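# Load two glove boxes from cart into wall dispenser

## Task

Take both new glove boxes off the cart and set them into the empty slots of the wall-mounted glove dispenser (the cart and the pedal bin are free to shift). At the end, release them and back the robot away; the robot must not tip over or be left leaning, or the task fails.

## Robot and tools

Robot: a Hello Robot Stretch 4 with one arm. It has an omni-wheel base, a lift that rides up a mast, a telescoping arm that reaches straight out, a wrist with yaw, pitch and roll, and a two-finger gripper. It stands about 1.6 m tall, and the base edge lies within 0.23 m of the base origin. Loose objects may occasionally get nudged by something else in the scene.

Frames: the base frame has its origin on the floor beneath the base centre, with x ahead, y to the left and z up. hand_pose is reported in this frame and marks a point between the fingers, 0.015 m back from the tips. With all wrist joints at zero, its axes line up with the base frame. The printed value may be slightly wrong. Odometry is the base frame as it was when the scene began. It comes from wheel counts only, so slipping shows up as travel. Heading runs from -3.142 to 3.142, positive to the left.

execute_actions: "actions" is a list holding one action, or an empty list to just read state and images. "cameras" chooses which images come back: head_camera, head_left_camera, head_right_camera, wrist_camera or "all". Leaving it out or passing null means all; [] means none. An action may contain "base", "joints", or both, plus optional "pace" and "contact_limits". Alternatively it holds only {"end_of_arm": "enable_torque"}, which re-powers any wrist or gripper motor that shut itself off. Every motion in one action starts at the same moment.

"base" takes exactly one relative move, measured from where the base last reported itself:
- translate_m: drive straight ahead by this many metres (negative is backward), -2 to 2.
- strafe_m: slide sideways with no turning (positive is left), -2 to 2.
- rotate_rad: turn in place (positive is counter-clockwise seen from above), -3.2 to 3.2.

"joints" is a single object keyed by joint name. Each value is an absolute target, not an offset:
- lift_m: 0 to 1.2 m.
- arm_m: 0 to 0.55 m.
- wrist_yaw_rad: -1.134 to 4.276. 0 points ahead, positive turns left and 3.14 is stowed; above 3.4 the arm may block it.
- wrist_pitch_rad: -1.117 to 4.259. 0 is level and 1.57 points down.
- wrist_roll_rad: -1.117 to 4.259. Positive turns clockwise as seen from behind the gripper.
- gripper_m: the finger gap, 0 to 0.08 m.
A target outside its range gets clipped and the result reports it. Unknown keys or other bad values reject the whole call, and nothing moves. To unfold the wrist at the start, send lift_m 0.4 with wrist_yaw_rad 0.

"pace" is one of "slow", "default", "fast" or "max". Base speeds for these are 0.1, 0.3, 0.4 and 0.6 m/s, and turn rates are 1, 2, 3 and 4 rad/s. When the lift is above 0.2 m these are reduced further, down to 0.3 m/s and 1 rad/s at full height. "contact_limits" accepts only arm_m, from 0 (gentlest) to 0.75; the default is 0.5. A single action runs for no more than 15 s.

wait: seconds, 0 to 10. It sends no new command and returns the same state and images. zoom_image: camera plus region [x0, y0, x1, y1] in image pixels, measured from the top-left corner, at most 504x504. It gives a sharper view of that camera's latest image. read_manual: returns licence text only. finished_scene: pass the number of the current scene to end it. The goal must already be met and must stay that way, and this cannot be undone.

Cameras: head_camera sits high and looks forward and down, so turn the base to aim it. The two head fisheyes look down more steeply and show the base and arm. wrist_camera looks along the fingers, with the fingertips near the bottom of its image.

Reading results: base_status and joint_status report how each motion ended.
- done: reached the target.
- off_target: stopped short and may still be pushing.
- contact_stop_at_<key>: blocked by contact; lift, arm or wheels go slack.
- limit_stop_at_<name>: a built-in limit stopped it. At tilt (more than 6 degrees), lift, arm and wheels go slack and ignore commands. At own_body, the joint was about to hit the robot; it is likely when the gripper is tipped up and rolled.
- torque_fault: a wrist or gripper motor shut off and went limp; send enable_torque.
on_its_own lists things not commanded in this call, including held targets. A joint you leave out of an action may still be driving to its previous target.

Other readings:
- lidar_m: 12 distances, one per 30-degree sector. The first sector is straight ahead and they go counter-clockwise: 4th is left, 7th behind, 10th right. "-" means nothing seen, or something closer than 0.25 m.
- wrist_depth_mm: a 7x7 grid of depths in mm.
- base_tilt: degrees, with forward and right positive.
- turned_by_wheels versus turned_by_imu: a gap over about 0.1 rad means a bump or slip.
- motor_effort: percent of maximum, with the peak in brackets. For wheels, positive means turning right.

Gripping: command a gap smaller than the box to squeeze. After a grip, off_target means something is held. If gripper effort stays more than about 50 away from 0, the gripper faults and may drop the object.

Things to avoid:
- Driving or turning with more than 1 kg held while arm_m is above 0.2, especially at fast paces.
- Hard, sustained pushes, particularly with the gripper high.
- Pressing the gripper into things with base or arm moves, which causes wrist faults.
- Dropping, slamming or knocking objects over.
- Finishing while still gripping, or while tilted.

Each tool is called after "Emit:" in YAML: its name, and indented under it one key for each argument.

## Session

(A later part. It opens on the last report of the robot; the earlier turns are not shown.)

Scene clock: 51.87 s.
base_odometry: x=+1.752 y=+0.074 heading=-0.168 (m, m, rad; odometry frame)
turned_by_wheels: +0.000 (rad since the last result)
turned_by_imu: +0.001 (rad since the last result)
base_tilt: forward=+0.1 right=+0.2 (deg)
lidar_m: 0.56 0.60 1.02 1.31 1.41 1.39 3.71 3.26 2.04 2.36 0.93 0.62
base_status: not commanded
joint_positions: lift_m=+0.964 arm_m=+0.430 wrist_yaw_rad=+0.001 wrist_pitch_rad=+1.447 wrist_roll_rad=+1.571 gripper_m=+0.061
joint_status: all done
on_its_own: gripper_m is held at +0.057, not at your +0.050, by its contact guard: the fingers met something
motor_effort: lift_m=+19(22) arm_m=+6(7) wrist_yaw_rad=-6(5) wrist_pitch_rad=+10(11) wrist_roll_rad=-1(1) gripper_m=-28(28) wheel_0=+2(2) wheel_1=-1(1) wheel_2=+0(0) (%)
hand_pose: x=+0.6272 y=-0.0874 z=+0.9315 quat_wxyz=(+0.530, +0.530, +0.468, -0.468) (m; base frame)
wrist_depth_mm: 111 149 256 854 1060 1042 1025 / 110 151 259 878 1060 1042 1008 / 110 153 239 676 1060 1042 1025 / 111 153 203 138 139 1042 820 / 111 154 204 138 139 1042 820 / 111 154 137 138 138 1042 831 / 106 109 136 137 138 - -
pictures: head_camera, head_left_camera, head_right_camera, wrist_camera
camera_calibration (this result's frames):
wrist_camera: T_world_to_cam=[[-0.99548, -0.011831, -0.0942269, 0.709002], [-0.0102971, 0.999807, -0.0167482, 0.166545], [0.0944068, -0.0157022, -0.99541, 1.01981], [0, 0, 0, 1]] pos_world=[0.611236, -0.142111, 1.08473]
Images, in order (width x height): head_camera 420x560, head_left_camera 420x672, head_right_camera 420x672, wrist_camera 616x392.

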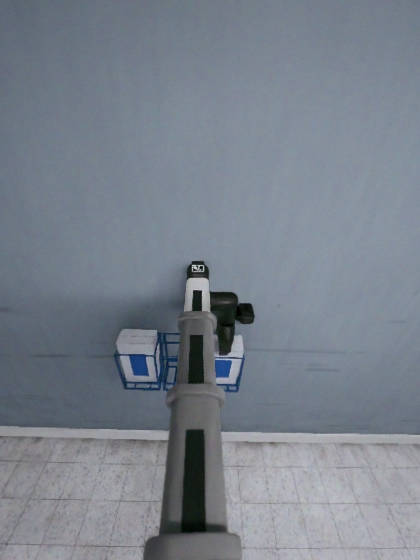

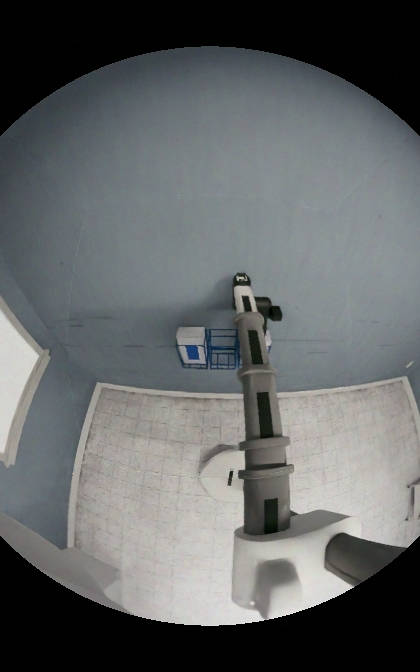

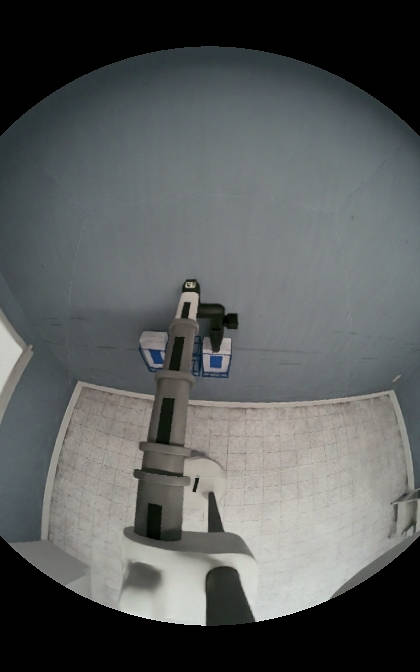

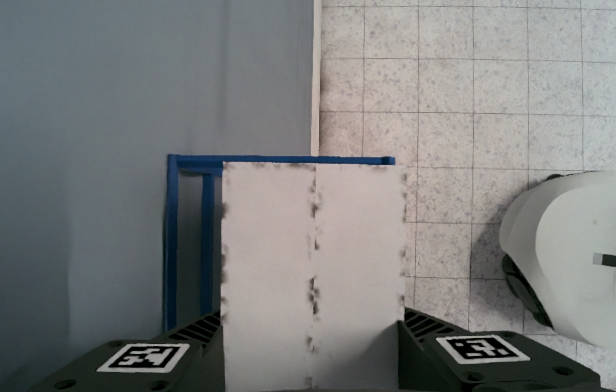

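Emit:
execute_actions:
  actions:
    - {"joints": {"gripper_m": 0.078}}
  cameras: ["wrist_camera", "head_right_camera"]

Emit:
execute_actions:
  actions:
    - {"joints": {"lift_m": 1.07}, "pace": "fast"}

Scene clock: 53.47 s.
base_odometry: x=+1.752 y=+0.074 heading=-0.168 (m, m, rad; odometry frame)
turned_by_wheels: +0.000 (rad since the last result)
turned_by_imu: +0.001 (rad since the last result)
base_tilt: forward=+0.1 right=+0.3 (deg)
lidar_m: 0.57 0.59 1.01 1.31 1.44 1.40 3.74 3.29 2.07 2.36 0.93 0.62
base_status: not commanded
joint_positions: lift_m=+0.964 arm_m=+0.430 wrist_yaw_rad=+0.001 wrist_pitch_rad=+1.451 wrist_roll_rad=+1.571 gripper_m=+0.078
joint_status: all done
motor_effort: lift_m=+18(18) arm_m=+6(6) wrist_yaw_rad=-4(6) wrist_pitch_rad=+0(11) wrist_roll_rad=-1(2) gripper_m=+2(26) wheel_0=+2(2) wheel_1=-1(1) wheel_2=+0(0) (%)
hand_pose: x=+0.6264 y=-0.0874 z=+0.9314 quat_wxyz=(+0.529, +0.529, +0.469, -0.469) (m; base frame)
wrist_depth_mm: 110 151 262 904 1060 1025 1025 / 111 153 265 931 1060 1042 1025 / 112 155 243 715 1060 1042 1025 / 112 156 141 142 1060 1060 831 / 113 156 140 141 1042 1042 820 / 113 156 140 141 142 1042 820 / 107 108 140 141 141 103 -
pictures: head_right_camera, wrist_camera
camera_calibration (this result's frames):
wrist_camera: T_world_to_cam=[[-0.995837, -0.0111913, -0.0904625, 0.704915], [-0.00971757, 0.999813, -0.0167149, 0.166158], [0.0906327, -0.0157662, -0.99576, 1.02248], [0, 0, 0, 1]] pos_world=[0.610925, -0.142118, 1.08469]
Images, in order (width x height): head_right_camera 420x672, wrist_camera 616x392.

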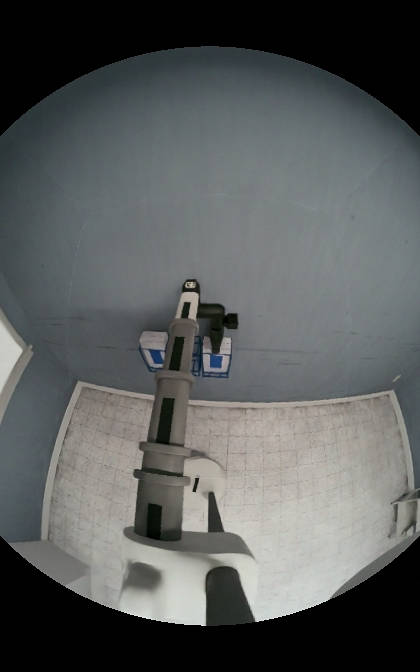

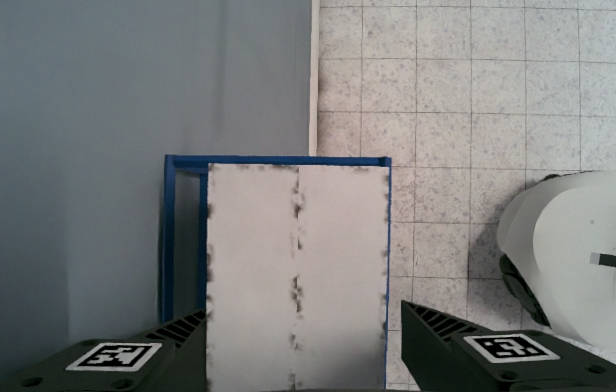

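Scene clock: 54.67 s.
base_odometry: x=+1.752 y=+0.074 heading=-0.168 (m, m, rad; odometry frame)
turned_by_wheels: +0.000 (rad since the last result)
turned_by_imu: +0.000 (rad since the last result)
base_tilt: forward=+0.1 right=+0.2 (deg)
lidar_m: 0.54 0.59 1.01 1.30 1.42 1.41 3.74 3.29 2.06 2.35 0.95 0.63
base_status: not commanded
joint_positions: lift_m=+1.070 arm_m=+0.430 wrist_yaw_rad=+0.000 wrist_pitch_rad=+1.451 wrist_roll_rad=+1.571 gripper_m=+0.078
joint_status: all done
motor_effort: lift_m=+26(27) arm_m=+6(6) wrist_yaw_rad=-1(2) wrist_pitch_rad=+2(1) wrist_roll_rad=-2(1) gripper_m=+3(2) wheel_0=+2(2) wheel_1=-1(1) wheel_2=+0(0) (%)
hand_pose: x=+0.6263 y=-0.0874 z=+1.0367 quat_wxyz=(+0.529, +0.529, +0.469, -0.469) (m; base frame)
wrist_depth_mm: 110 152 263 904 1182 1138 1118 / 111 154 266 931 1160 1160 1118 / 112 155 270 976 1160 1138 1138 / 113 156 249 249 1138 1138 931 / 113 157 249 248 1160 1138 917 / 113 157 249 248 1160 1138 917 / 107 108 250 281 732 103 -
pictures: head_camera, head_left_camera, head_right_camera, wrist_camera
camera_calibration (this result's frames):
wrist_camera: T_world_to_cam=[[-0.995874, -0.0109364, -0.0900809, 0.713994], [-0.00946808, 0.999816, -0.0167114, 0.167766], [0.090247, -0.0157896, -0.995794, 1.12769], [0, 0, 0, 1]] pos_world=[0.610866, -0.14212, 1.19007]
Images, in order (width x height): head_camera 420x560, head_left_camera 420x672, head_right_camera 420x672, wrist_camera 616x392.

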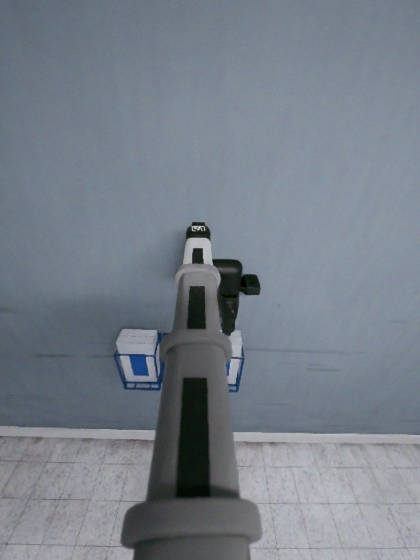

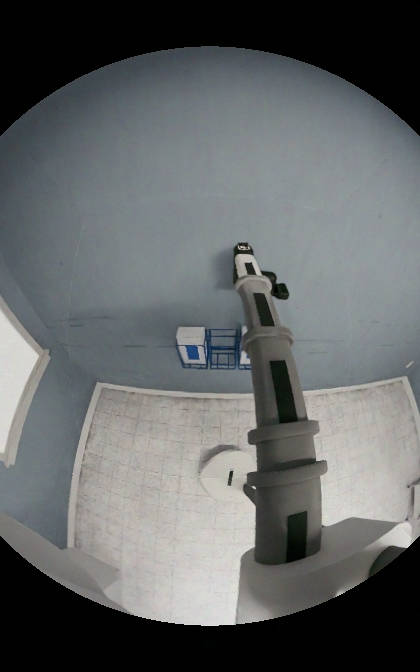

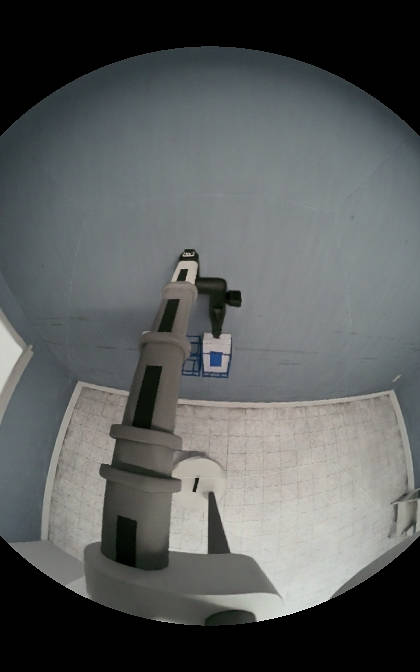

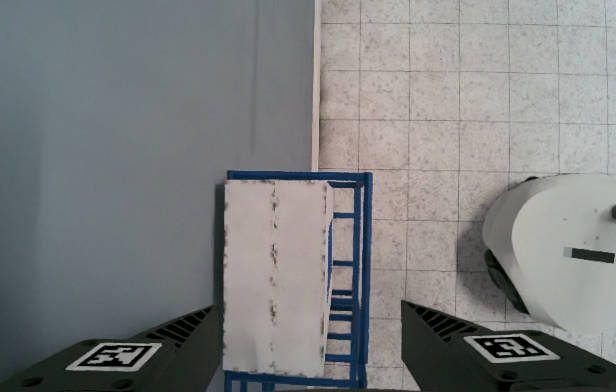

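Emit:
execute_actions:
  actions:
    - {"base": {"rotate_rad": -0.6}, "joints": {"arm_m": 0.12, "wrist_pitch_rad": 1.571, "gripper_m": 0.08}, "pace": "max"}
  cameras: []

Emit:
execute_actions:
  actions:
    - {"base": {"rotate_rad": -1.327}, "joints": {"lift_m": 0.5, "wrist_roll_rad": 1.126}, "pace": "max"}
  cameras: ["head_camera", "head_right_camera"]

Scene clock: 61.30 s.
base_odometry: x=+1.752 y=+0.074 heading=-0.767 (m, m, rad; odometry frame)
turned_by_wheels: -0.600 (rad since the last result)
turned_by_imu: -0.594 (rad since the last result)
base_tilt: forward=+0.1 right=+0.3 (deg)
lidar_m: 0.67 0.55 0.58 0.93 1.30 1.34 1.43 2.71 3.55 2.04 2.17 1.02
base_status: done
joint_positions: lift_m=+1.070 arm_m=+0.121 wrist_yaw_rad=+0.000 wrist_pitch_rad=+1.571 wrist_roll_rad=+1.571 gripper_m=+0.080
joint_status: all done
motor_effort: lift_m=+26(26) arm_m=-7(8) wrist_yaw_rad=+1(2) wrist_pitch_rad=+0(4) wrist_roll_rad=-2(1) gripper_m=+3(5) wheel_0=+2(5) wheel_1=+2(5) wheel_2=+0(7) (%)
hand_pose: x=+0.2920 y=-0.0874 z=+1.0352 quat_wxyz=(+0.500, +0.500, +0.500, -0.500) (m; base frame)
wrist_depth_mm: 1182 1182 1182 1182 1205 1205 1229 / 1160 1182 1160 1182 1205 1205 1229 / 1118 1182 1182 1205 1205 1229 1205 / 991 1160 1182 1182 991 1205 1229 / 854 1160 1205 1182 991 991 1205 / 750 991 1182 1182 976 1205 1205 / 654 108 1182 1160 1182 105 -
pictures: none
No camera images: the call's "cameras" was empty. Leave "cameras" out to get every camera's image.

Scene clock: 63.53 s.
base_odometry: x=+1.752 y=+0.074 heading=-2.094 (m, m, rad; odometry frame)
turned_by_wheels: -1.327 (rad since the last result)
turned_by_imu: -1.318 (rad since the last result)
base_tilt: forward=+0.1 right=+0.3 (deg)
lidar_m: 2.04 1.59 0.83 0.56 0.57 0.63 1.25 1.31 1.40 1.39 3.59 2.85
base_status: done
joint_positions: lift_m=+0.500 arm_m=+0.121 wrist_yaw_rad=+0.000 wrist_pitch_rad=+1.571 wrist_roll_rad=+1.126 gripper_m=+0.080
joint_status: all done
motor_effort: lift_m=+18(22) arm_m=-7(7) wrist_yaw_rad=-1(2) wrist_pitch_rad=+1(1) wrist_roll_rad=-2(5) gripper_m=+2(3) wheel_0=+1(7) wheel_1=+2(4) wheel_2=+0(5) (%)
hand_pose: x=+0.2921 y=-0.0874 z=+0.4658 quat_wxyz=(+0.598, +0.377, +0.598, -0.378) (m; base frame)
wrist_depth_mm: 603 603 609 615 621 621 627 / 603 609 609 615 615 621 634 / 603 609 609 621 621 627 627 / 597 609 609 615 621 627 627 / 603 603 615 621 564 424 627 / 603 603 609 615 404 407 410 / 603 108 615 615 404 105 -
pictures: head_camera, head_right_camera
Images, in order (width x height): head_camera 420x560, head_right_camera 420x672.

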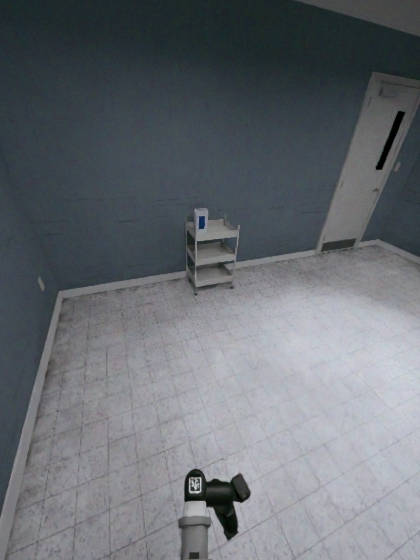

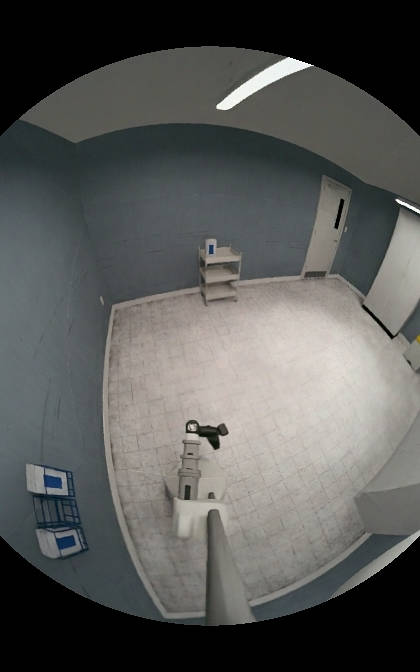

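Emit:
zoom_image:
  camera: "head_camera"
  region: [160, 190, 260, 300]

Region (160, 190, 260, 300) of head_camera's 420x560 image, scaled by 4.582, with more detail than that image has; it fills the left 458 columns of this view, and the rest is white.

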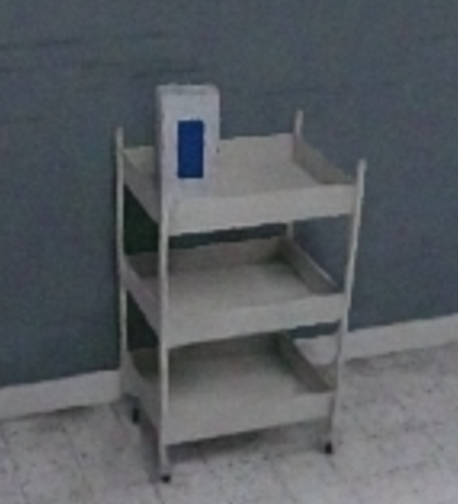

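Emit:
execute_actions:
  actions:
    - {"base": {"translate_m": 1.57}, "joints": {"lift_m": 1.06, "arm_m": 0.46}, "pace": "max"}

Scene clock: 72.60 s.
base_odometry: x=+0.967 y=-1.286 heading=-2.094 (m, m, rad; odometry frame)
turned_by_wheels: +0.000 (rad since the last result)
turned_by_imu: -0.001 (rad since the last result)
base_tilt: forward=+0.1 right=+0.2 (deg)
lidar_m: 0.48 0.88 1.00 1.19 1.18 1.34 1.99 2.35 2.52 3.08 2.08 0.59
base_status: done
joint_positions: lift_m=+1.060 arm_m=+0.459 wrist_yaw_rad=+0.000 wrist_pitch_rad=+1.571 wrist_roll_rad=+1.126 gripper_m=+0.080
joint_status: all done
motor_effort: lift_m=+24(30) arm_m=+7(7) wrist_yaw_rad=-3(0) wrist_pitch_rad=+0(1) wrist_roll_rad=-1(2) gripper_m=+3(3) wheel_0=+0(8) wheel_1=-1(6) wheel_2=+1(12) (%)
hand_pose: x=+0.6297 y=-0.0874 z=+1.0253 quat_wxyz=(+0.598, +0.377, +0.598, -0.377) (m; base frame)
wrist_depth_mm: 488 504 504 508 1182 1205 1205 / 492 504 508 508 1182 1182 1229 / 504 504 508 512 1182 1205 1205 / 517 504 508 512 1182 1182 1182 / 525 452 342 508 1205 1182 1205 / 504 270 310 512 1160 976 991 / 500 108 452 508 1182 105 -
pictures: head_camera, head_left_camera, head_right_camera, wrist_camera
camera_calibration (this result's frames):
wrist_camera: T_world_to_cam=[[-0.897471, -0.440084, 0.0295314, 0.494225], [-0.440633, 0.897554, -0.0154569, 0.428883], [-0.0197037, -0.0268846, -0.999444, 1.18804], [0, 0, 0, 1]] pos_world=[0.655941, -0.135505, 1.17941]
Images, in order (width x height): head_camera 420x560, head_left_camera 420x672, head_right_camera 420x672, wrist_camera 616x392.

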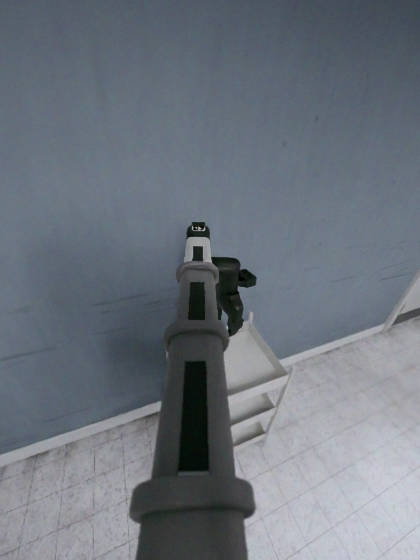

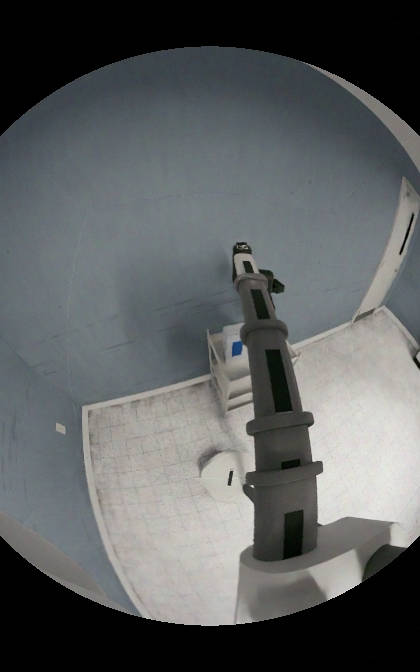

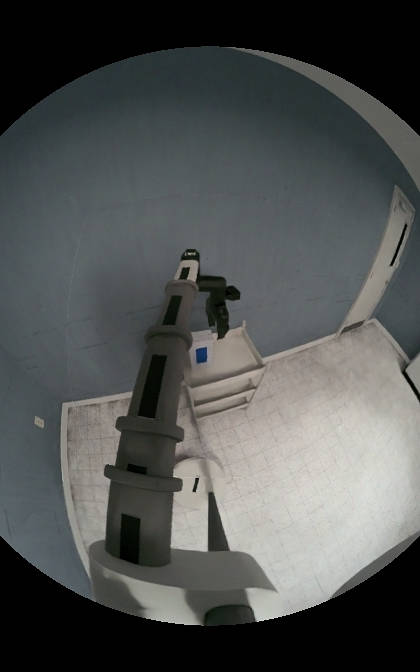

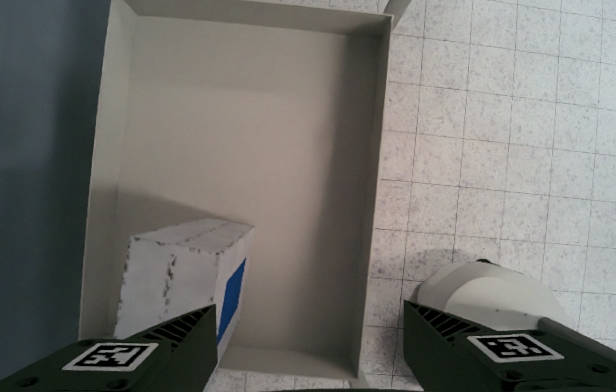

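Emit:
zoom_image:
  camera: "wrist_camera"
  region: [60, 190, 290, 392]

Region (60, 190, 290, 392) of wrist_camera's 616x392 image, scaled by 2.191; it fills the top 443 rows of this view, and the rest is white.

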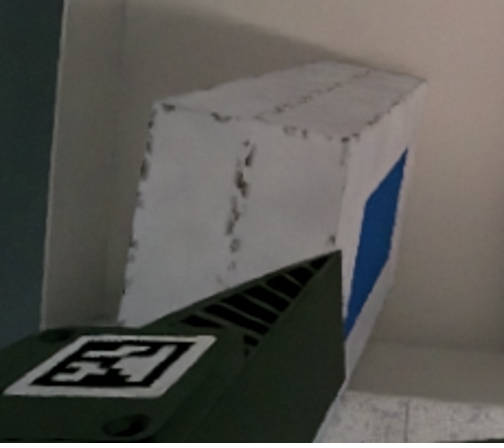

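Emit:
execute_actions:
  actions:
    - {"base": {"strafe_m": 0.08}, "joints": {"lift_m": 1.0, "arm_m": 0.533, "wrist_roll_rad": 1.306}, "pace": "fast"}
  cameras: ["wrist_camera"]

Scene clock: 76.70 s.
base_odometry: x=+1.037 y=-1.326 heading=-2.094 (m, m, rad; odometry frame)
turned_by_wheels: +0.000 (rad since the last result)
turned_by_imu: +0.002 (rad since the last result)
base_tilt: forward=+0.1 right=+0.3 (deg)
lidar_m: 0.47 0.85 0.97 1.11 1.10 1.25 1.85 2.39 2.52 3.13 2.00 0.52
base_status: done
joint_positions: lift_m=+1.000 arm_m=+0.532 wrist_yaw_rad=+0.000 wrist_pitch_rad=+1.571 wrist_roll_rad=+1.306 gripper_m=+0.080
joint_status: all done
motor_effort: lift_m=+17(21) arm_m=+7(8) wrist_yaw_rad=-1(0) wrist_pitch_rad=+0(1) wrist_roll_rad=+0(3) gripper_m=+2(3) wheel_0=+2(8) wheel_1=-2(8) wheel_2=+1(0) (%)
hand_pose: x=+0.7027 y=-0.0874 z=+0.9659 quat_wxyz=(+0.562, +0.429, +0.562, -0.429) (m; base frame)
wrist_depth_mm: 413 445 449 452 452 1138 1138 / 399 496 452 452 455 1118 1138 / 392 484 449 452 455 1138 1138 / 384 473 449 213 455 1138 1160 / 377 492 445 213 459 931 931 / 366 477 445 213 452 917 917 / 334 108 212 213 389 105 -
pictures: wrist_camera
camera_calibration (this result's frames):
wrist_camera: T_world_to_cam=[[-0.961704, -0.272511, 0.0293921, 0.621407], [-0.273035, 0.961879, -0.0155201, 0.348047], [-0.0240422, -0.0229508, -0.999447, 1.13345], [0, 0, 0, 1]] pos_world=[0.719889, -0.139425, 1.11996]
Images, in order (width x height): wrist_camera 616x392.

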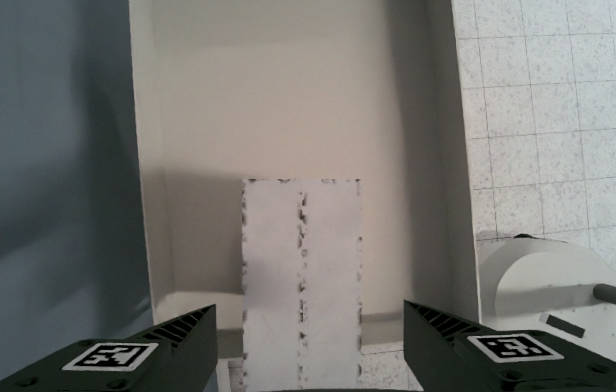

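Emit:
execute_actions:
  actions:
    - {"joints": {"lift_m": 0.924}}
  cameras: ["wrist_camera"]

Emit:
execute_actions:
  actions:
    - {"joints": {"gripper_m": 0.05}}
  cameras: ["wrist_camera"]

Scene clock: 78.43 s.
base_odometry: x=+1.037 y=-1.326 heading=-2.094 (m, m, rad; odometry frame)
turned_by_wheels: +0.000 (rad since the last result)
turned_by_imu: +0.001 (rad since the last result)
base_tilt: forward=+0.1 right=+0.3 (deg)
lidar_m: 0.46 0.85 0.96 1.13 1.10 1.26 1.80 2.36 2.53 3.15 1.98 0.55
base_status: not commanded
joint_positions: lift_m=+0.924 arm_m=+0.532 wrist_yaw_rad=+0.000 wrist_pitch_rad=+1.571 wrist_roll_rad=+1.306 gripper_m=+0.080
joint_status: all done
motor_effort: lift_m=+17(19) arm_m=+7(7) wrist_yaw_rad=-1(0) wrist_pitch_rad=+0(1) wrist_roll_rad=-1(0) gripper_m=+4(4) wheel_0=+1(2) wheel_1=-2(2) wheel_2=+0(1) (%)
hand_pose: x=+0.7027 y=-0.0874 z=+0.8899 quat_wxyz=(+0.562, +0.429, +0.562, -0.429) (m; base frame)
wrist_depth_mm: 415 370 375 377 377 379 1060 / 397 370 373 377 379 379 1060 / 392 370 375 375 379 382 1060 / 384 373 137 137 138 384 1060 / 377 373 137 137 138 379 854 / 368 370 137 137 138 355 854 / 334 108 136 137 138 105 -
pictures: wrist_camera
camera_calibration (this result's frames):
wrist_camera: T_world_to_cam=[[-0.961702, -0.272511, 0.0294324, 0.623595], [-0.273036, 0.961879, -0.0155086, 0.346856], [-0.0240842, -0.0229508, -0.999446, 1.05757], [0, 0, 0, 1]] pos_world=[0.719887, -0.139425, 1.04401]
Images, in order (width x height): wrist_camera 616x392.

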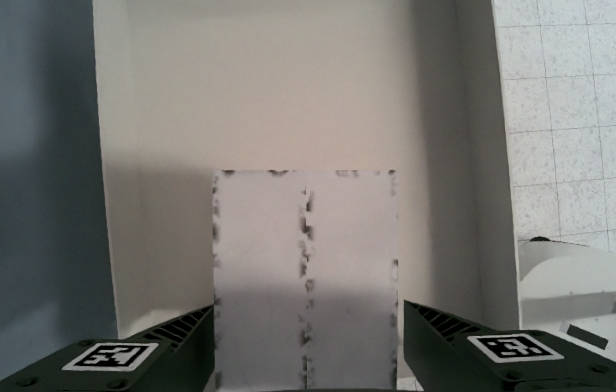

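Scene clock: 79.40 s.
base_odometry: x=+1.037 y=-1.326 heading=-2.094 (m, m, rad; odometry frame)
turned_by_wheels: +0.000 (rad since the last result)
turned_by_imu: +0.000 (rad since the last result)
base_tilt: forward=+0.1 right=+0.3 (deg)
lidar_m: 0.44 0.85 0.97 1.12 1.12 1.27 1.80 2.41 2.53 3.14 2.02 0.54
base_status: not commanded
joint_positions: lift_m=+0.924 arm_m=+0.532 wrist_yaw_rad=+0.000 wrist_pitch_rad=+1.570 wrist_roll_rad=+1.306 gripper_m=+0.061
joint_status: gripper_m off_target (ended at +0.061, target +0.050)
on_its_own: gripper_m is held at +0.057, not at your +0.050, by its contact guard: the fingers met something
motor_effort: lift_m=+17(17) arm_m=+7(7) wrist_yaw_rad=+0(1) wrist_pitch_rad=+1(2) wrist_roll_rad=-1(0) gripper_m=-25(27) wheel_0=+1(2) wheel_1=-2(2) wheel_2=+0(1) (%)
hand_pose: x=+0.7028 y=-0.0874 z=+0.8899 quat_wxyz=(+0.562, +0.430, +0.562, -0.429) (m; base frame)
wrist_depth_mm: 413 370 370 377 379 382 1078 / 397 373 375 375 379 379 1078 / 389 370 375 375 379 379 1060 / 384 370 137 137 138 379 1060 / 375 370 137 137 138 379 866 / 366 370 136 137 138 379 842 / 349 109 136 137 138 - -
pictures: wrist_camera
camera_calibration (this result's frames):
wrist_camera: T_world_to_cam=[[-0.961745, -0.272416, 0.0289258, 0.624192], [-0.272933, 0.961906, -0.0156523, 0.346945], [-0.0235599, -0.0229483, -0.999459, 1.05722], [0, 0, 0, 1]] pos_world=[0.719913, -0.139426, 1.04402]
Images, in order (width x height): wrist_camera 616x392.

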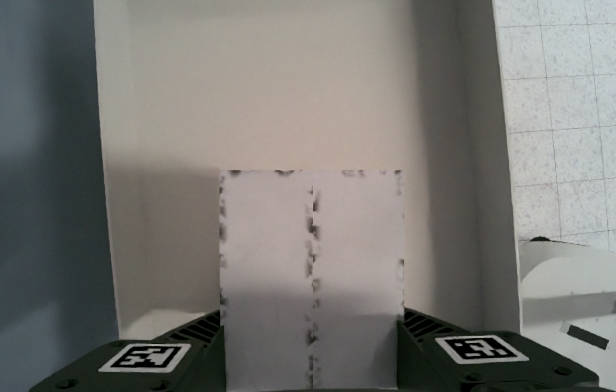

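Emit:
execute_actions:
  actions:
    - {"joints": {"lift_m": 1.09}, "pace": "fast"}
  cameras: ["head_left_camera", "head_right_camera", "wrist_camera"]

Scene clock: 84.97 s.
base_odometry: x=+1.037 y=-1.326 heading=-2.094 (m, m, rad; odometry frame)
turned_by_wheels: +0.000 (rad since the last result)
turned_by_imu: +0.002 (rad since the last result)
base_tilt: forward=+0.1 right=+0.3 (deg)
lidar_m: 0.47 0.83 0.97 1.10 1.10 1.24 1.83 2.41 2.55 3.17 2.00 0.55
base_status: not commanded
joint_positions: lift_m=+1.089 arm_m=+0.532 wrist_yaw_rad=+0.000 wrist_pitch_rad=+1.571 wrist_roll_rad=+1.306 gripper_m=+0.061
joint_status: all done
on_its_own: gripper_m is held at +0.057, not at your +0.050, by its contact guard: the fingers met something
motor_effort: lift_m=+28(29) arm_m=+7(7) wrist_yaw_rad=+0(2) wrist_pitch_rad=+0(4) wrist_roll_rad=+0(0) gripper_m=-26(25) wheel_0=+1(1) wheel_1=-2(2) wheel_2=+0(0) (%)
hand_pose: x=+0.7026 y=-0.0874 z=+1.0550 quat_wxyz=(+0.562, +0.429, +0.562, -0.430) (m; base frame)
wrist_depth_mm: 415 564 535 539 544 1229 1229 / 402 580 535 535 544 1229 1229 / 394 564 539 539 544 1229 1229 / 384 554 137 138 139 1205 1229 / 377 569 137 138 139 1098 1025 / 368 554 137 138 139 1008 1025 / 351 109 137 138 138 - -
pictures: head_left_camera, head_right_camera, wrist_camera
camera_calibration (this result's frames):
wrist_camera: T_world_to_cam=[[-0.961726, -0.272418, 0.029522, 0.618654], [-0.272945, 0.961905, -0.0154832, 0.349324], [-0.0241794, -0.0229485, -0.999444, 1.22264], [0, 0, 0, 1]] pos_world=[0.719884, -0.139426, 1.2091]
Images, in order (width x height): head_left_camera 420x672, head_right_camera 420x672, wrist_camera 616x392.

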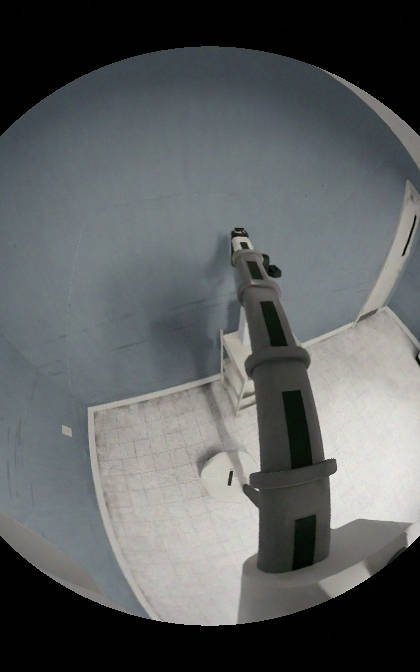

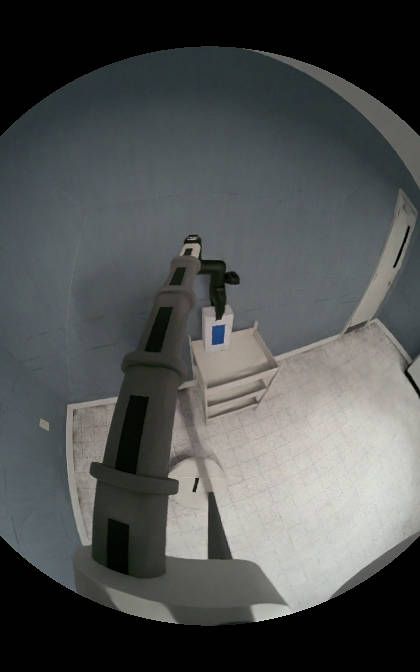

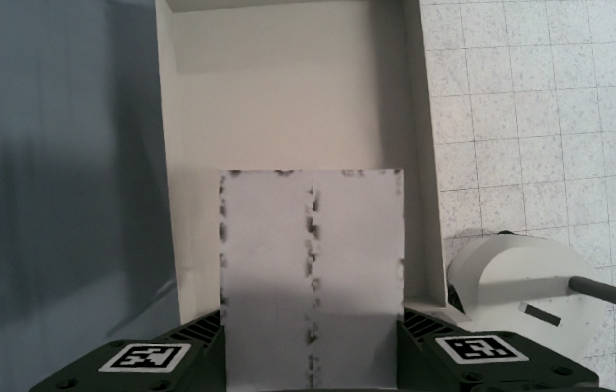

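Emit:
zoom_image:
  camera: "head_right_camera"
  region: [170, 290, 300, 430]

Region (170, 290, 300, 430) of head_right_camera's 420x672 image, scaled by 3.600, with more detail than that image has; it fills the left 468 columns of this view, and the rest is white.

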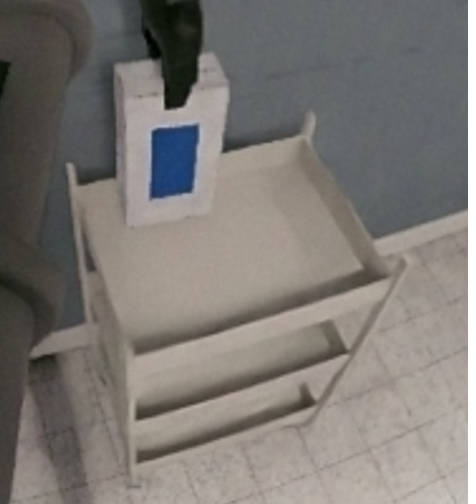

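Emit:
execute_actions:
  actions:
    - {"base": {"translate_m": -1.755}, "joints": {"lift_m": 1.12, "arm_m": 0.1, "wrist_roll_rad": 1.571}, "pace": "max"}
  cameras: ["head_left_camera"]

Emit:
execute_actions:
  actions:
    - {"base": {"rotate_rad": 1.926}, "joints": {"lift_m": 1.19, "wrist_pitch_rad": 1.451}, "pace": "max"}

Scene clock: 93.13 s.
base_odometry: x=+1.914 y=+0.194 heading=-2.094 (m, m, rad; odometry frame)
turned_by_wheels: +0.000 (rad since the last result)
turned_by_imu: +0.007 (rad since the last result)
base_tilt: forward=+0.1 right=+0.3 (deg)
lidar_m: 2.22 1.26 0.67 0.41 0.42 0.60 0.99 1.16 1.33 1.44 3.71 0.25
base_status: done
joint_positions: lift_m=+1.120 arm_m=+0.101 wrist_yaw_rad=+0.000 wrist_pitch_rad=+1.571 wrist_roll_rad=+1.571 gripper_m=+0.061
joint_status: all done
on_its_own: gripper_m is held at +0.057, not at your +0.050, by its contact guard: the fingers met something
motor_effort: lift_m=+28(35) arm_m=-7(9) wrist_yaw_rad=+0(4) wrist_pitch_rad=+0(7) wrist_roll_rad=-2(3) gripper_m=-26(23) wheel_0=-1(5) wheel_1=+1(7) wheel_2=-2(10) (%)
hand_pose: x=+0.2721 y=-0.0874 z=+1.0851 quat_wxyz=(+0.500, +0.500, +0.500, -0.500) (m; base frame)
wrist_depth_mm: 1205 1205 1229 1229 1255 1255 1281 / 1229 1205 1229 1229 1255 1255 1281 / 1205 1205 1205 1229 1255 1255 1281 / 1205 1205 138 138 139 1255 1255 / 1205 1205 137 138 139 1281 1255 / 1182 1205 137 138 139 1255 1281 / 1229 109 137 138 138 - -
pictures: head_left_camera
Images, in order (width x height): head_left_camera 420x672.

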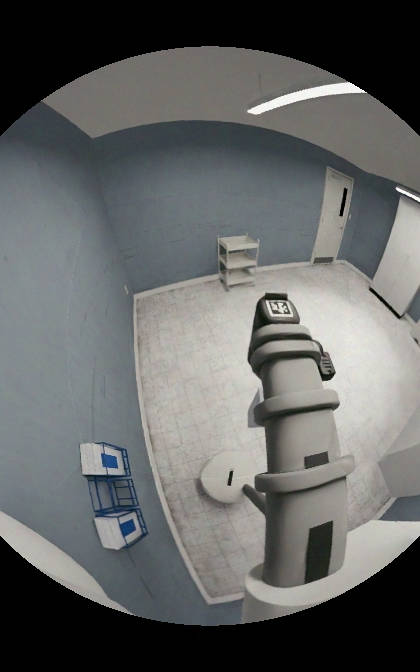

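Scene clock: 95.97 s.
base_odometry: x=+1.914 y=+0.194 heading=-0.169 (m, m, rad; odometry frame)
turned_by_wheels: +1.926 (rad since the last result)
turned_by_imu: +1.915 (rad since the last result)
base_tilt: forward=+0.1 right=+0.3 (deg)
lidar_m: 0.25 0.47 0.78 1.14 1.22 1.44 2.97 3.51 2.25 1.90 0.73 0.26
base_status: done
joint_positions: lift_m=+1.190 arm_m=+0.101 wrist_yaw_rad=+0.000 wrist_pitch_rad=+1.452 wrist_roll_rad=+1.571 gripper_m=+0.061
joint_status: all done
on_its_own: gripper_m is held at +0.057, not at your +0.050, by its contact guard: the fingers met something
motor_effort: lift_m=+27(30) arm_m=-7(7) wrist_yaw_rad=-1(4) wrist_pitch_rad=-3(16) wrist_roll_rad=-2(1) gripper_m=-25(25) wheel_0=-1(6) wheel_1=-2(6) wheel_2=-1(6) (%)
hand_pose: x=+0.2973 y=-0.0874 z=+1.1566 quat_wxyz=(+0.529, +0.529, +0.469, -0.469) (m; base frame)
wrist_depth_mm: 359 500 866 1308 1281 1255 1255 / 357 384 866 1308 1281 1281 1255 / 362 387 615 1281 1281 1255 1255 / 362 459 138 138 140 1078 1255 / 364 517 138 138 139 1060 1229 / 364 477 137 138 139 1255 1255 / 353 108 137 138 138 - -
pictures: head_camera, head_left_camera, head_right_camera, wrist_camera
camera_calibration (this result's frames):
wrist_camera: T_world_to_cam=[[-0.995938, -0.0104107, -0.0894384, 0.396482], [-0.00895118, 0.99982, -0.0167047, 0.166507], [0.0895962, -0.0158362, -0.995852, 1.27704], [0, 0, 0, 1]] pos_world=[0.281944, -0.142126, 1.30999]
Images, in order (width x height): head_camera 420x560, head_left_camera 420x672, head_right_camera 420x672, wrist_camera 616x392.

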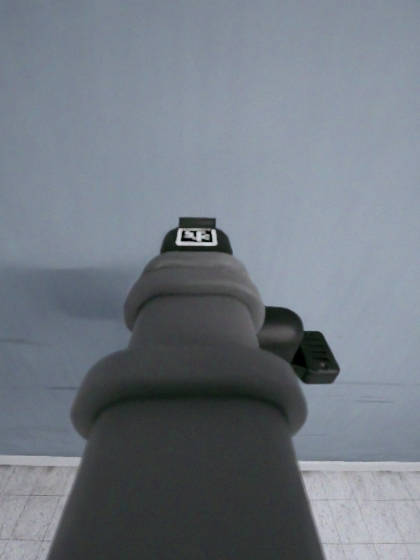

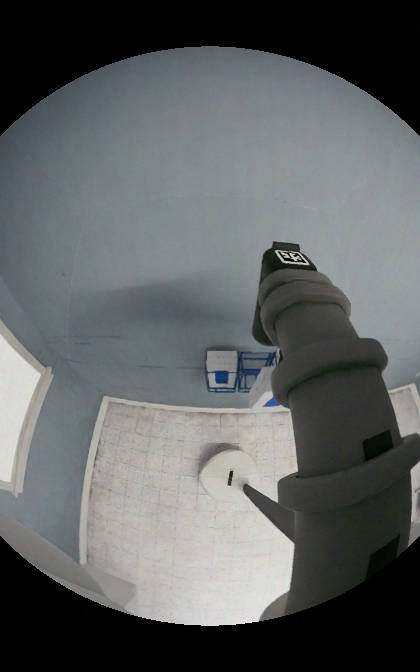

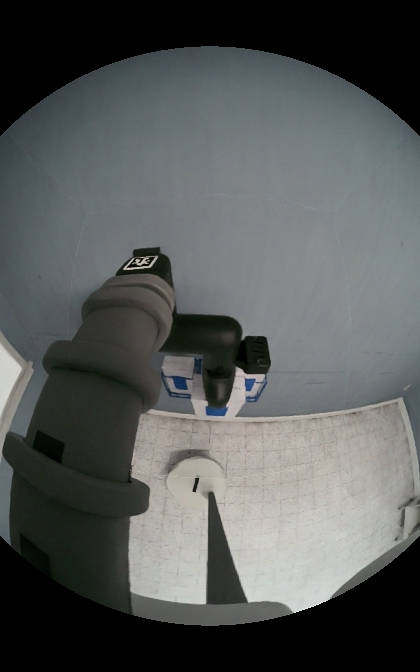

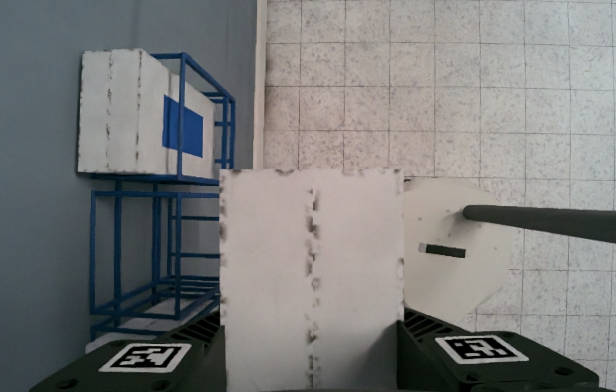

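Emit:
zoom_image:
  camera: "wrist_camera"
  region: [60, 150, 260, 350]

Region (60, 150, 260, 350) of wrist_camera's 616x392 image, scaled by 2.520.

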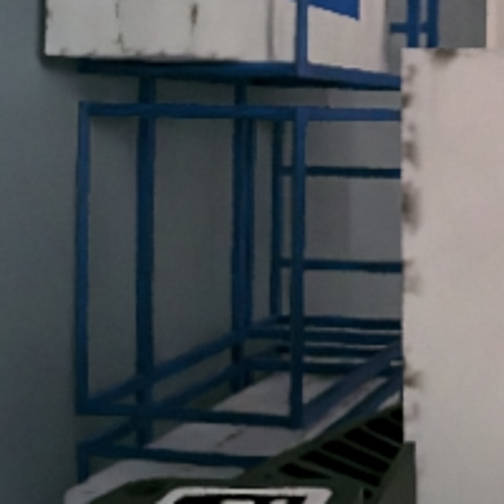

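Emit:
execute_actions:
  actions:
    - {"base": {"strafe_m": 0.0105}, "joints": {"arm_m": 0.291}, "pace": "fast"}
  cameras: ["head_right_camera", "head_left_camera", "wrist_camera"]

Scene clock: 101.80 s.
base_odometry: x=+1.916 y=+0.205 heading=-0.168 (m, m, rad; odometry frame)
turned_by_wheels: +0.000 (rad since the last result)
turned_by_imu: +0.002 (rad since the last result)
base_tilt: forward=+0.1 right=+0.3 (deg)
lidar_m: 0.41 0.47 0.79 1.14 1.23 1.43 2.86 3.47 2.23 1.91 0.77 0.45
base_status: done
joint_positions: lift_m=+1.190 arm_m=+0.290 wrist_yaw_rad=+0.000 wrist_pitch_rad=+1.452 wrist_roll_rad=+1.571 gripper_m=+0.061
joint_status: all done
on_its_own: gripper_m is held at +0.057, not at your +0.050, by its contact guard: the fingers met something
motor_effort: lift_m=+27(27) arm_m=+7(8) wrist_yaw_rad=+0(3) wrist_pitch_rad=-3(6) wrist_roll_rad=-1(1) gripper_m=-24(25) wheel_0=+1(9) wheel_1=+1(6) wheel_2=+0(1) (%)
hand_pose: x=+0.4859 y=-0.0874 z=+1.1566 quat_wxyz=(+0.529, +0.529, +0.469, -0.469) (m; base frame)
wrist_depth_mm: 116 161 279 569 1281 1255 1229 / 115 163 283 370 1281 1255 1229 / 116 165 287 370 1308 1255 1255 / 117 166 138 139 140 1060 1042 / 117 166 221 138 139 1042 1060 / 117 166 137 138 139 1060 1229 / 114 109 136 138 138 - -
pictures: head_left_camera, head_right_camera, wrist_camera
camera_calibration (this result's frames):
wrist_camera: T_world_to_cam=[[-0.995937, -0.0107257, -0.089411, 0.584269], [-0.00926747, 0.999817, -0.0167085, 0.168346], [0.0895739, -0.015812, -0.995855, 1.26016], [0, 0, 0, 1]] pos_world=[0.470578, -0.142123, 1.30999]
Images, in order (width x height): head_left_camera 420x672, head_right_camera 420x672, wrist_camera 616x392.

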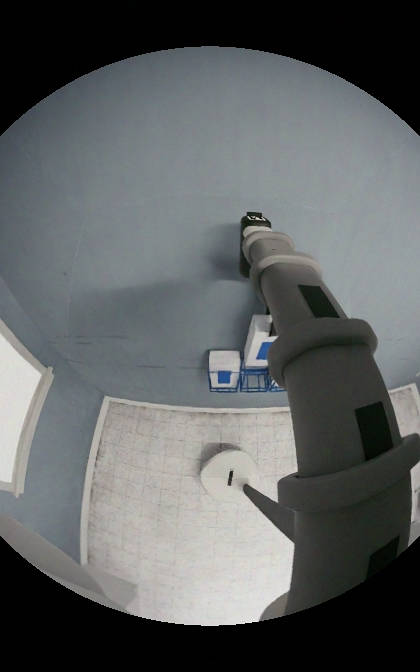

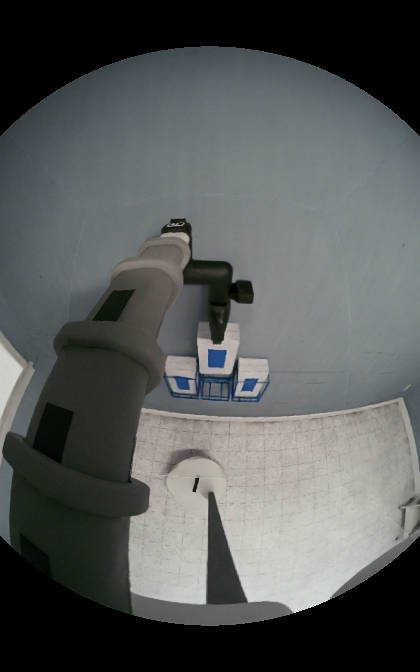

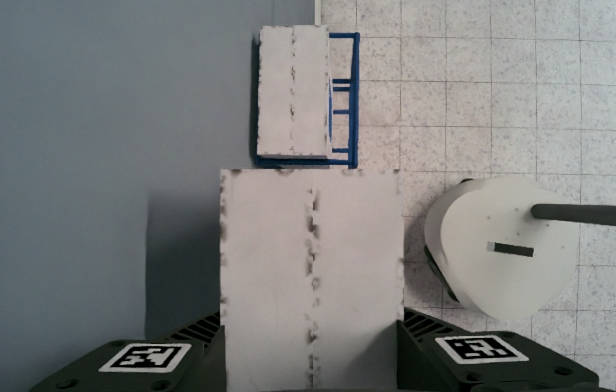

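Emit:
zoom_image:
  camera: "head_right_camera"
  region: [155, 310, 280, 410]

Emit:
zoom_image:
  camera: "wrist_camera"
  region: [200, 10, 420, 200]

Region (155, 310, 280, 410) of head_right_camera's 420x672 image, scaled by 4.032, with more detail than that image has; it fills the top 403 rows of this view, and the rest is white.

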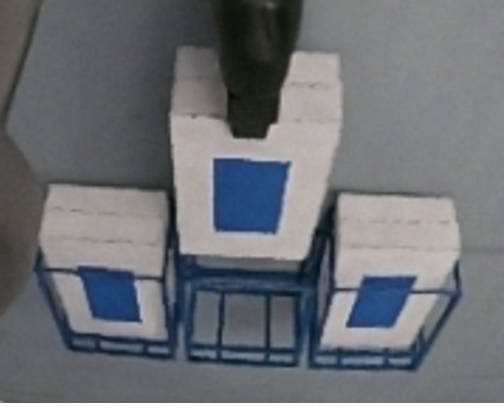

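Region (200, 10, 420, 200) of wrist_camera's 616x392 image, scaled by 2.291; it fills the top 435 rows of this view, and the rest is white.

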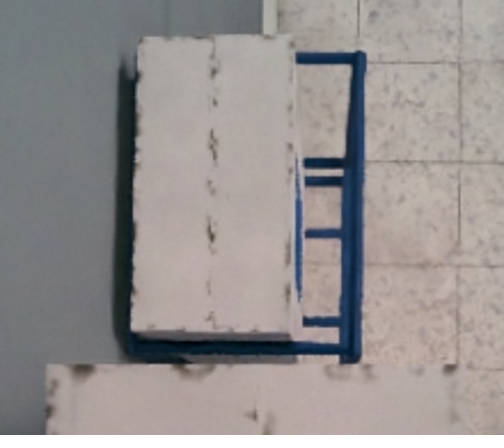

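Emit:
zoom_image:
  camera: "head_right_camera"
  region: [185, 355, 250, 405]

Region (185, 355, 250, 405) of head_right_camera's 420x672 image, scaled by 7.754, with more detail than that image has; it fills the top 388 rows of this view, and the rest is white.

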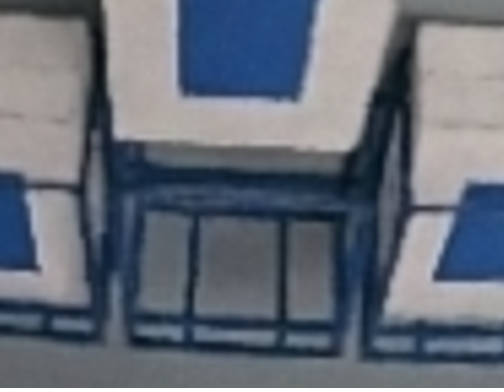

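Emit:
execute_actions:
  actions:
    - {"base": {"strafe_m": -0.0065}, "joints": {"arm_m": 0.297, "lift_m": 1.175}}
  cameras: ["head_right_camera", "wrist_camera"]

Emit:
zoom_image:
  camera: "head_right_camera"
  region: [185, 355, 250, 405]

Emit:
zoom_image:
  camera: "wrist_camera"
  region: [200, 10, 420, 200]

Scene clock: 112.03 s.
base_odometry: x=+1.915 y=+0.198 heading=-0.169 (m, m, rad; odometry frame)
turned_by_wheels: +0.000 (rad since the last result)
turned_by_imu: +0.002 (rad since the last result)
base_tilt: forward=+0.1 right=+0.3 (deg)
lidar_m: 0.42 0.44 0.83 1.15 1.22 1.45 2.93 3.47 2.23 1.91 0.77 0.45
base_status: done
joint_positions: lift_m=+1.175 arm_m=+0.296 wrist_yaw_rad=+0.000 wrist_pitch_rad=+1.452 wrist_roll_rad=+1.571 gripper_m=+0.061
joint_status: all done
on_its_own: gripper_m is held at +0.057, not at your +0.050, by its contact guard: the fingers met something
motor_effort: lift_m=+20(27) arm_m=+7(8) wrist_yaw_rad=-2(2) wrist_pitch_rad=-3(4) wrist_roll_rad=-2(1) gripper_m=-24(25) wheel_0=-2(7) wheel_1=+1(3) wheel_2=+0(1) (%)
hand_pose: x=+0.4918 y=-0.0874 z=+1.1422 quat_wxyz=(+0.529, +0.529, +0.469, -0.469) (m; base frame)
wrist_depth_mm: 111 150 262 357 1281 1255 1229 / 110 151 265 353 1281 1255 1255 / 111 153 268 355 1255 1255 1229 / 111 154 137 137 138 1042 1042 / 111 155 137 137 138 1042 1025 / 111 155 137 137 139 1042 1205 / 108 108 137 138 138 - -
pictures: head_right_camera, wrist_camera
camera_calibration (this result's frames):
wrist_camera: T_world_to_cam=[[-0.995949, -0.010691, -0.0892868, 0.588762], [-0.00923473, 0.999818, -0.0167073, 0.168143], [0.0894492, -0.0158151, -0.995866, 1.24533], [0, 0, 0, 1]] pos_world=[0.476536, -0.142123, 1.29556]
Images, in order (width x height): head_right_camera 420x672, wrist_camera 616x392.

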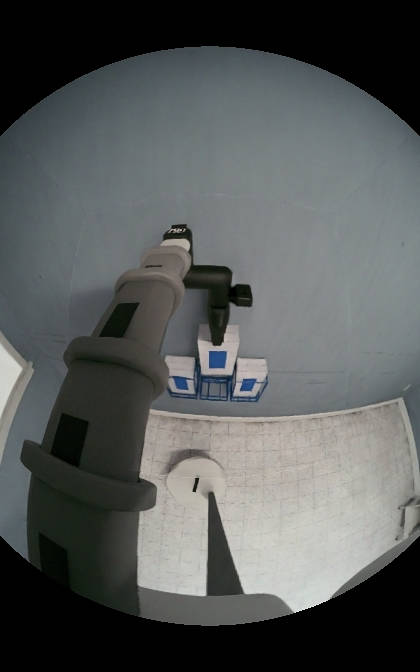

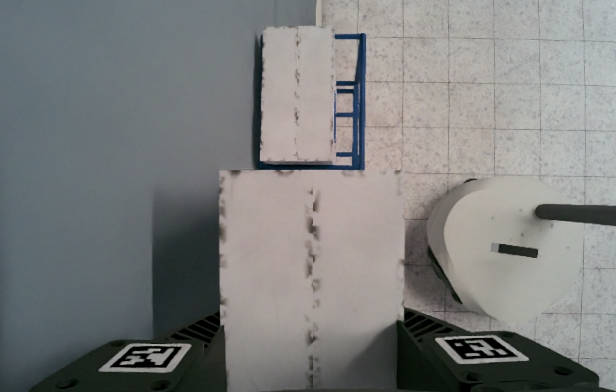

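Region (185, 355, 250, 405) of head_right_camera's 420x672 image, scaled by 7.754, with more detail than that image has; it fills the top 388 rows of this view, and the rest is white.

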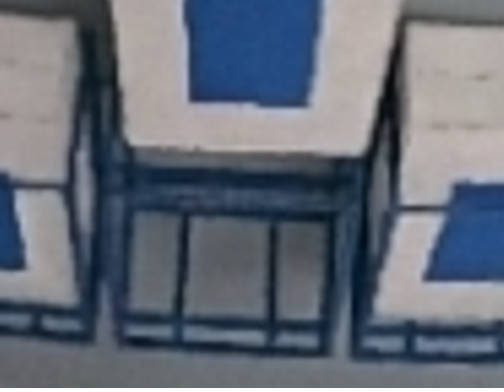

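Region (200, 10, 420, 200) of wrist_camera's 616x392 image, scaled by 2.291; it fills the top 435 rows of this view, and the rest is white.

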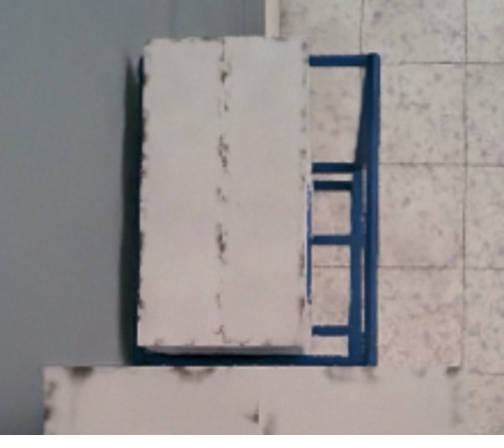

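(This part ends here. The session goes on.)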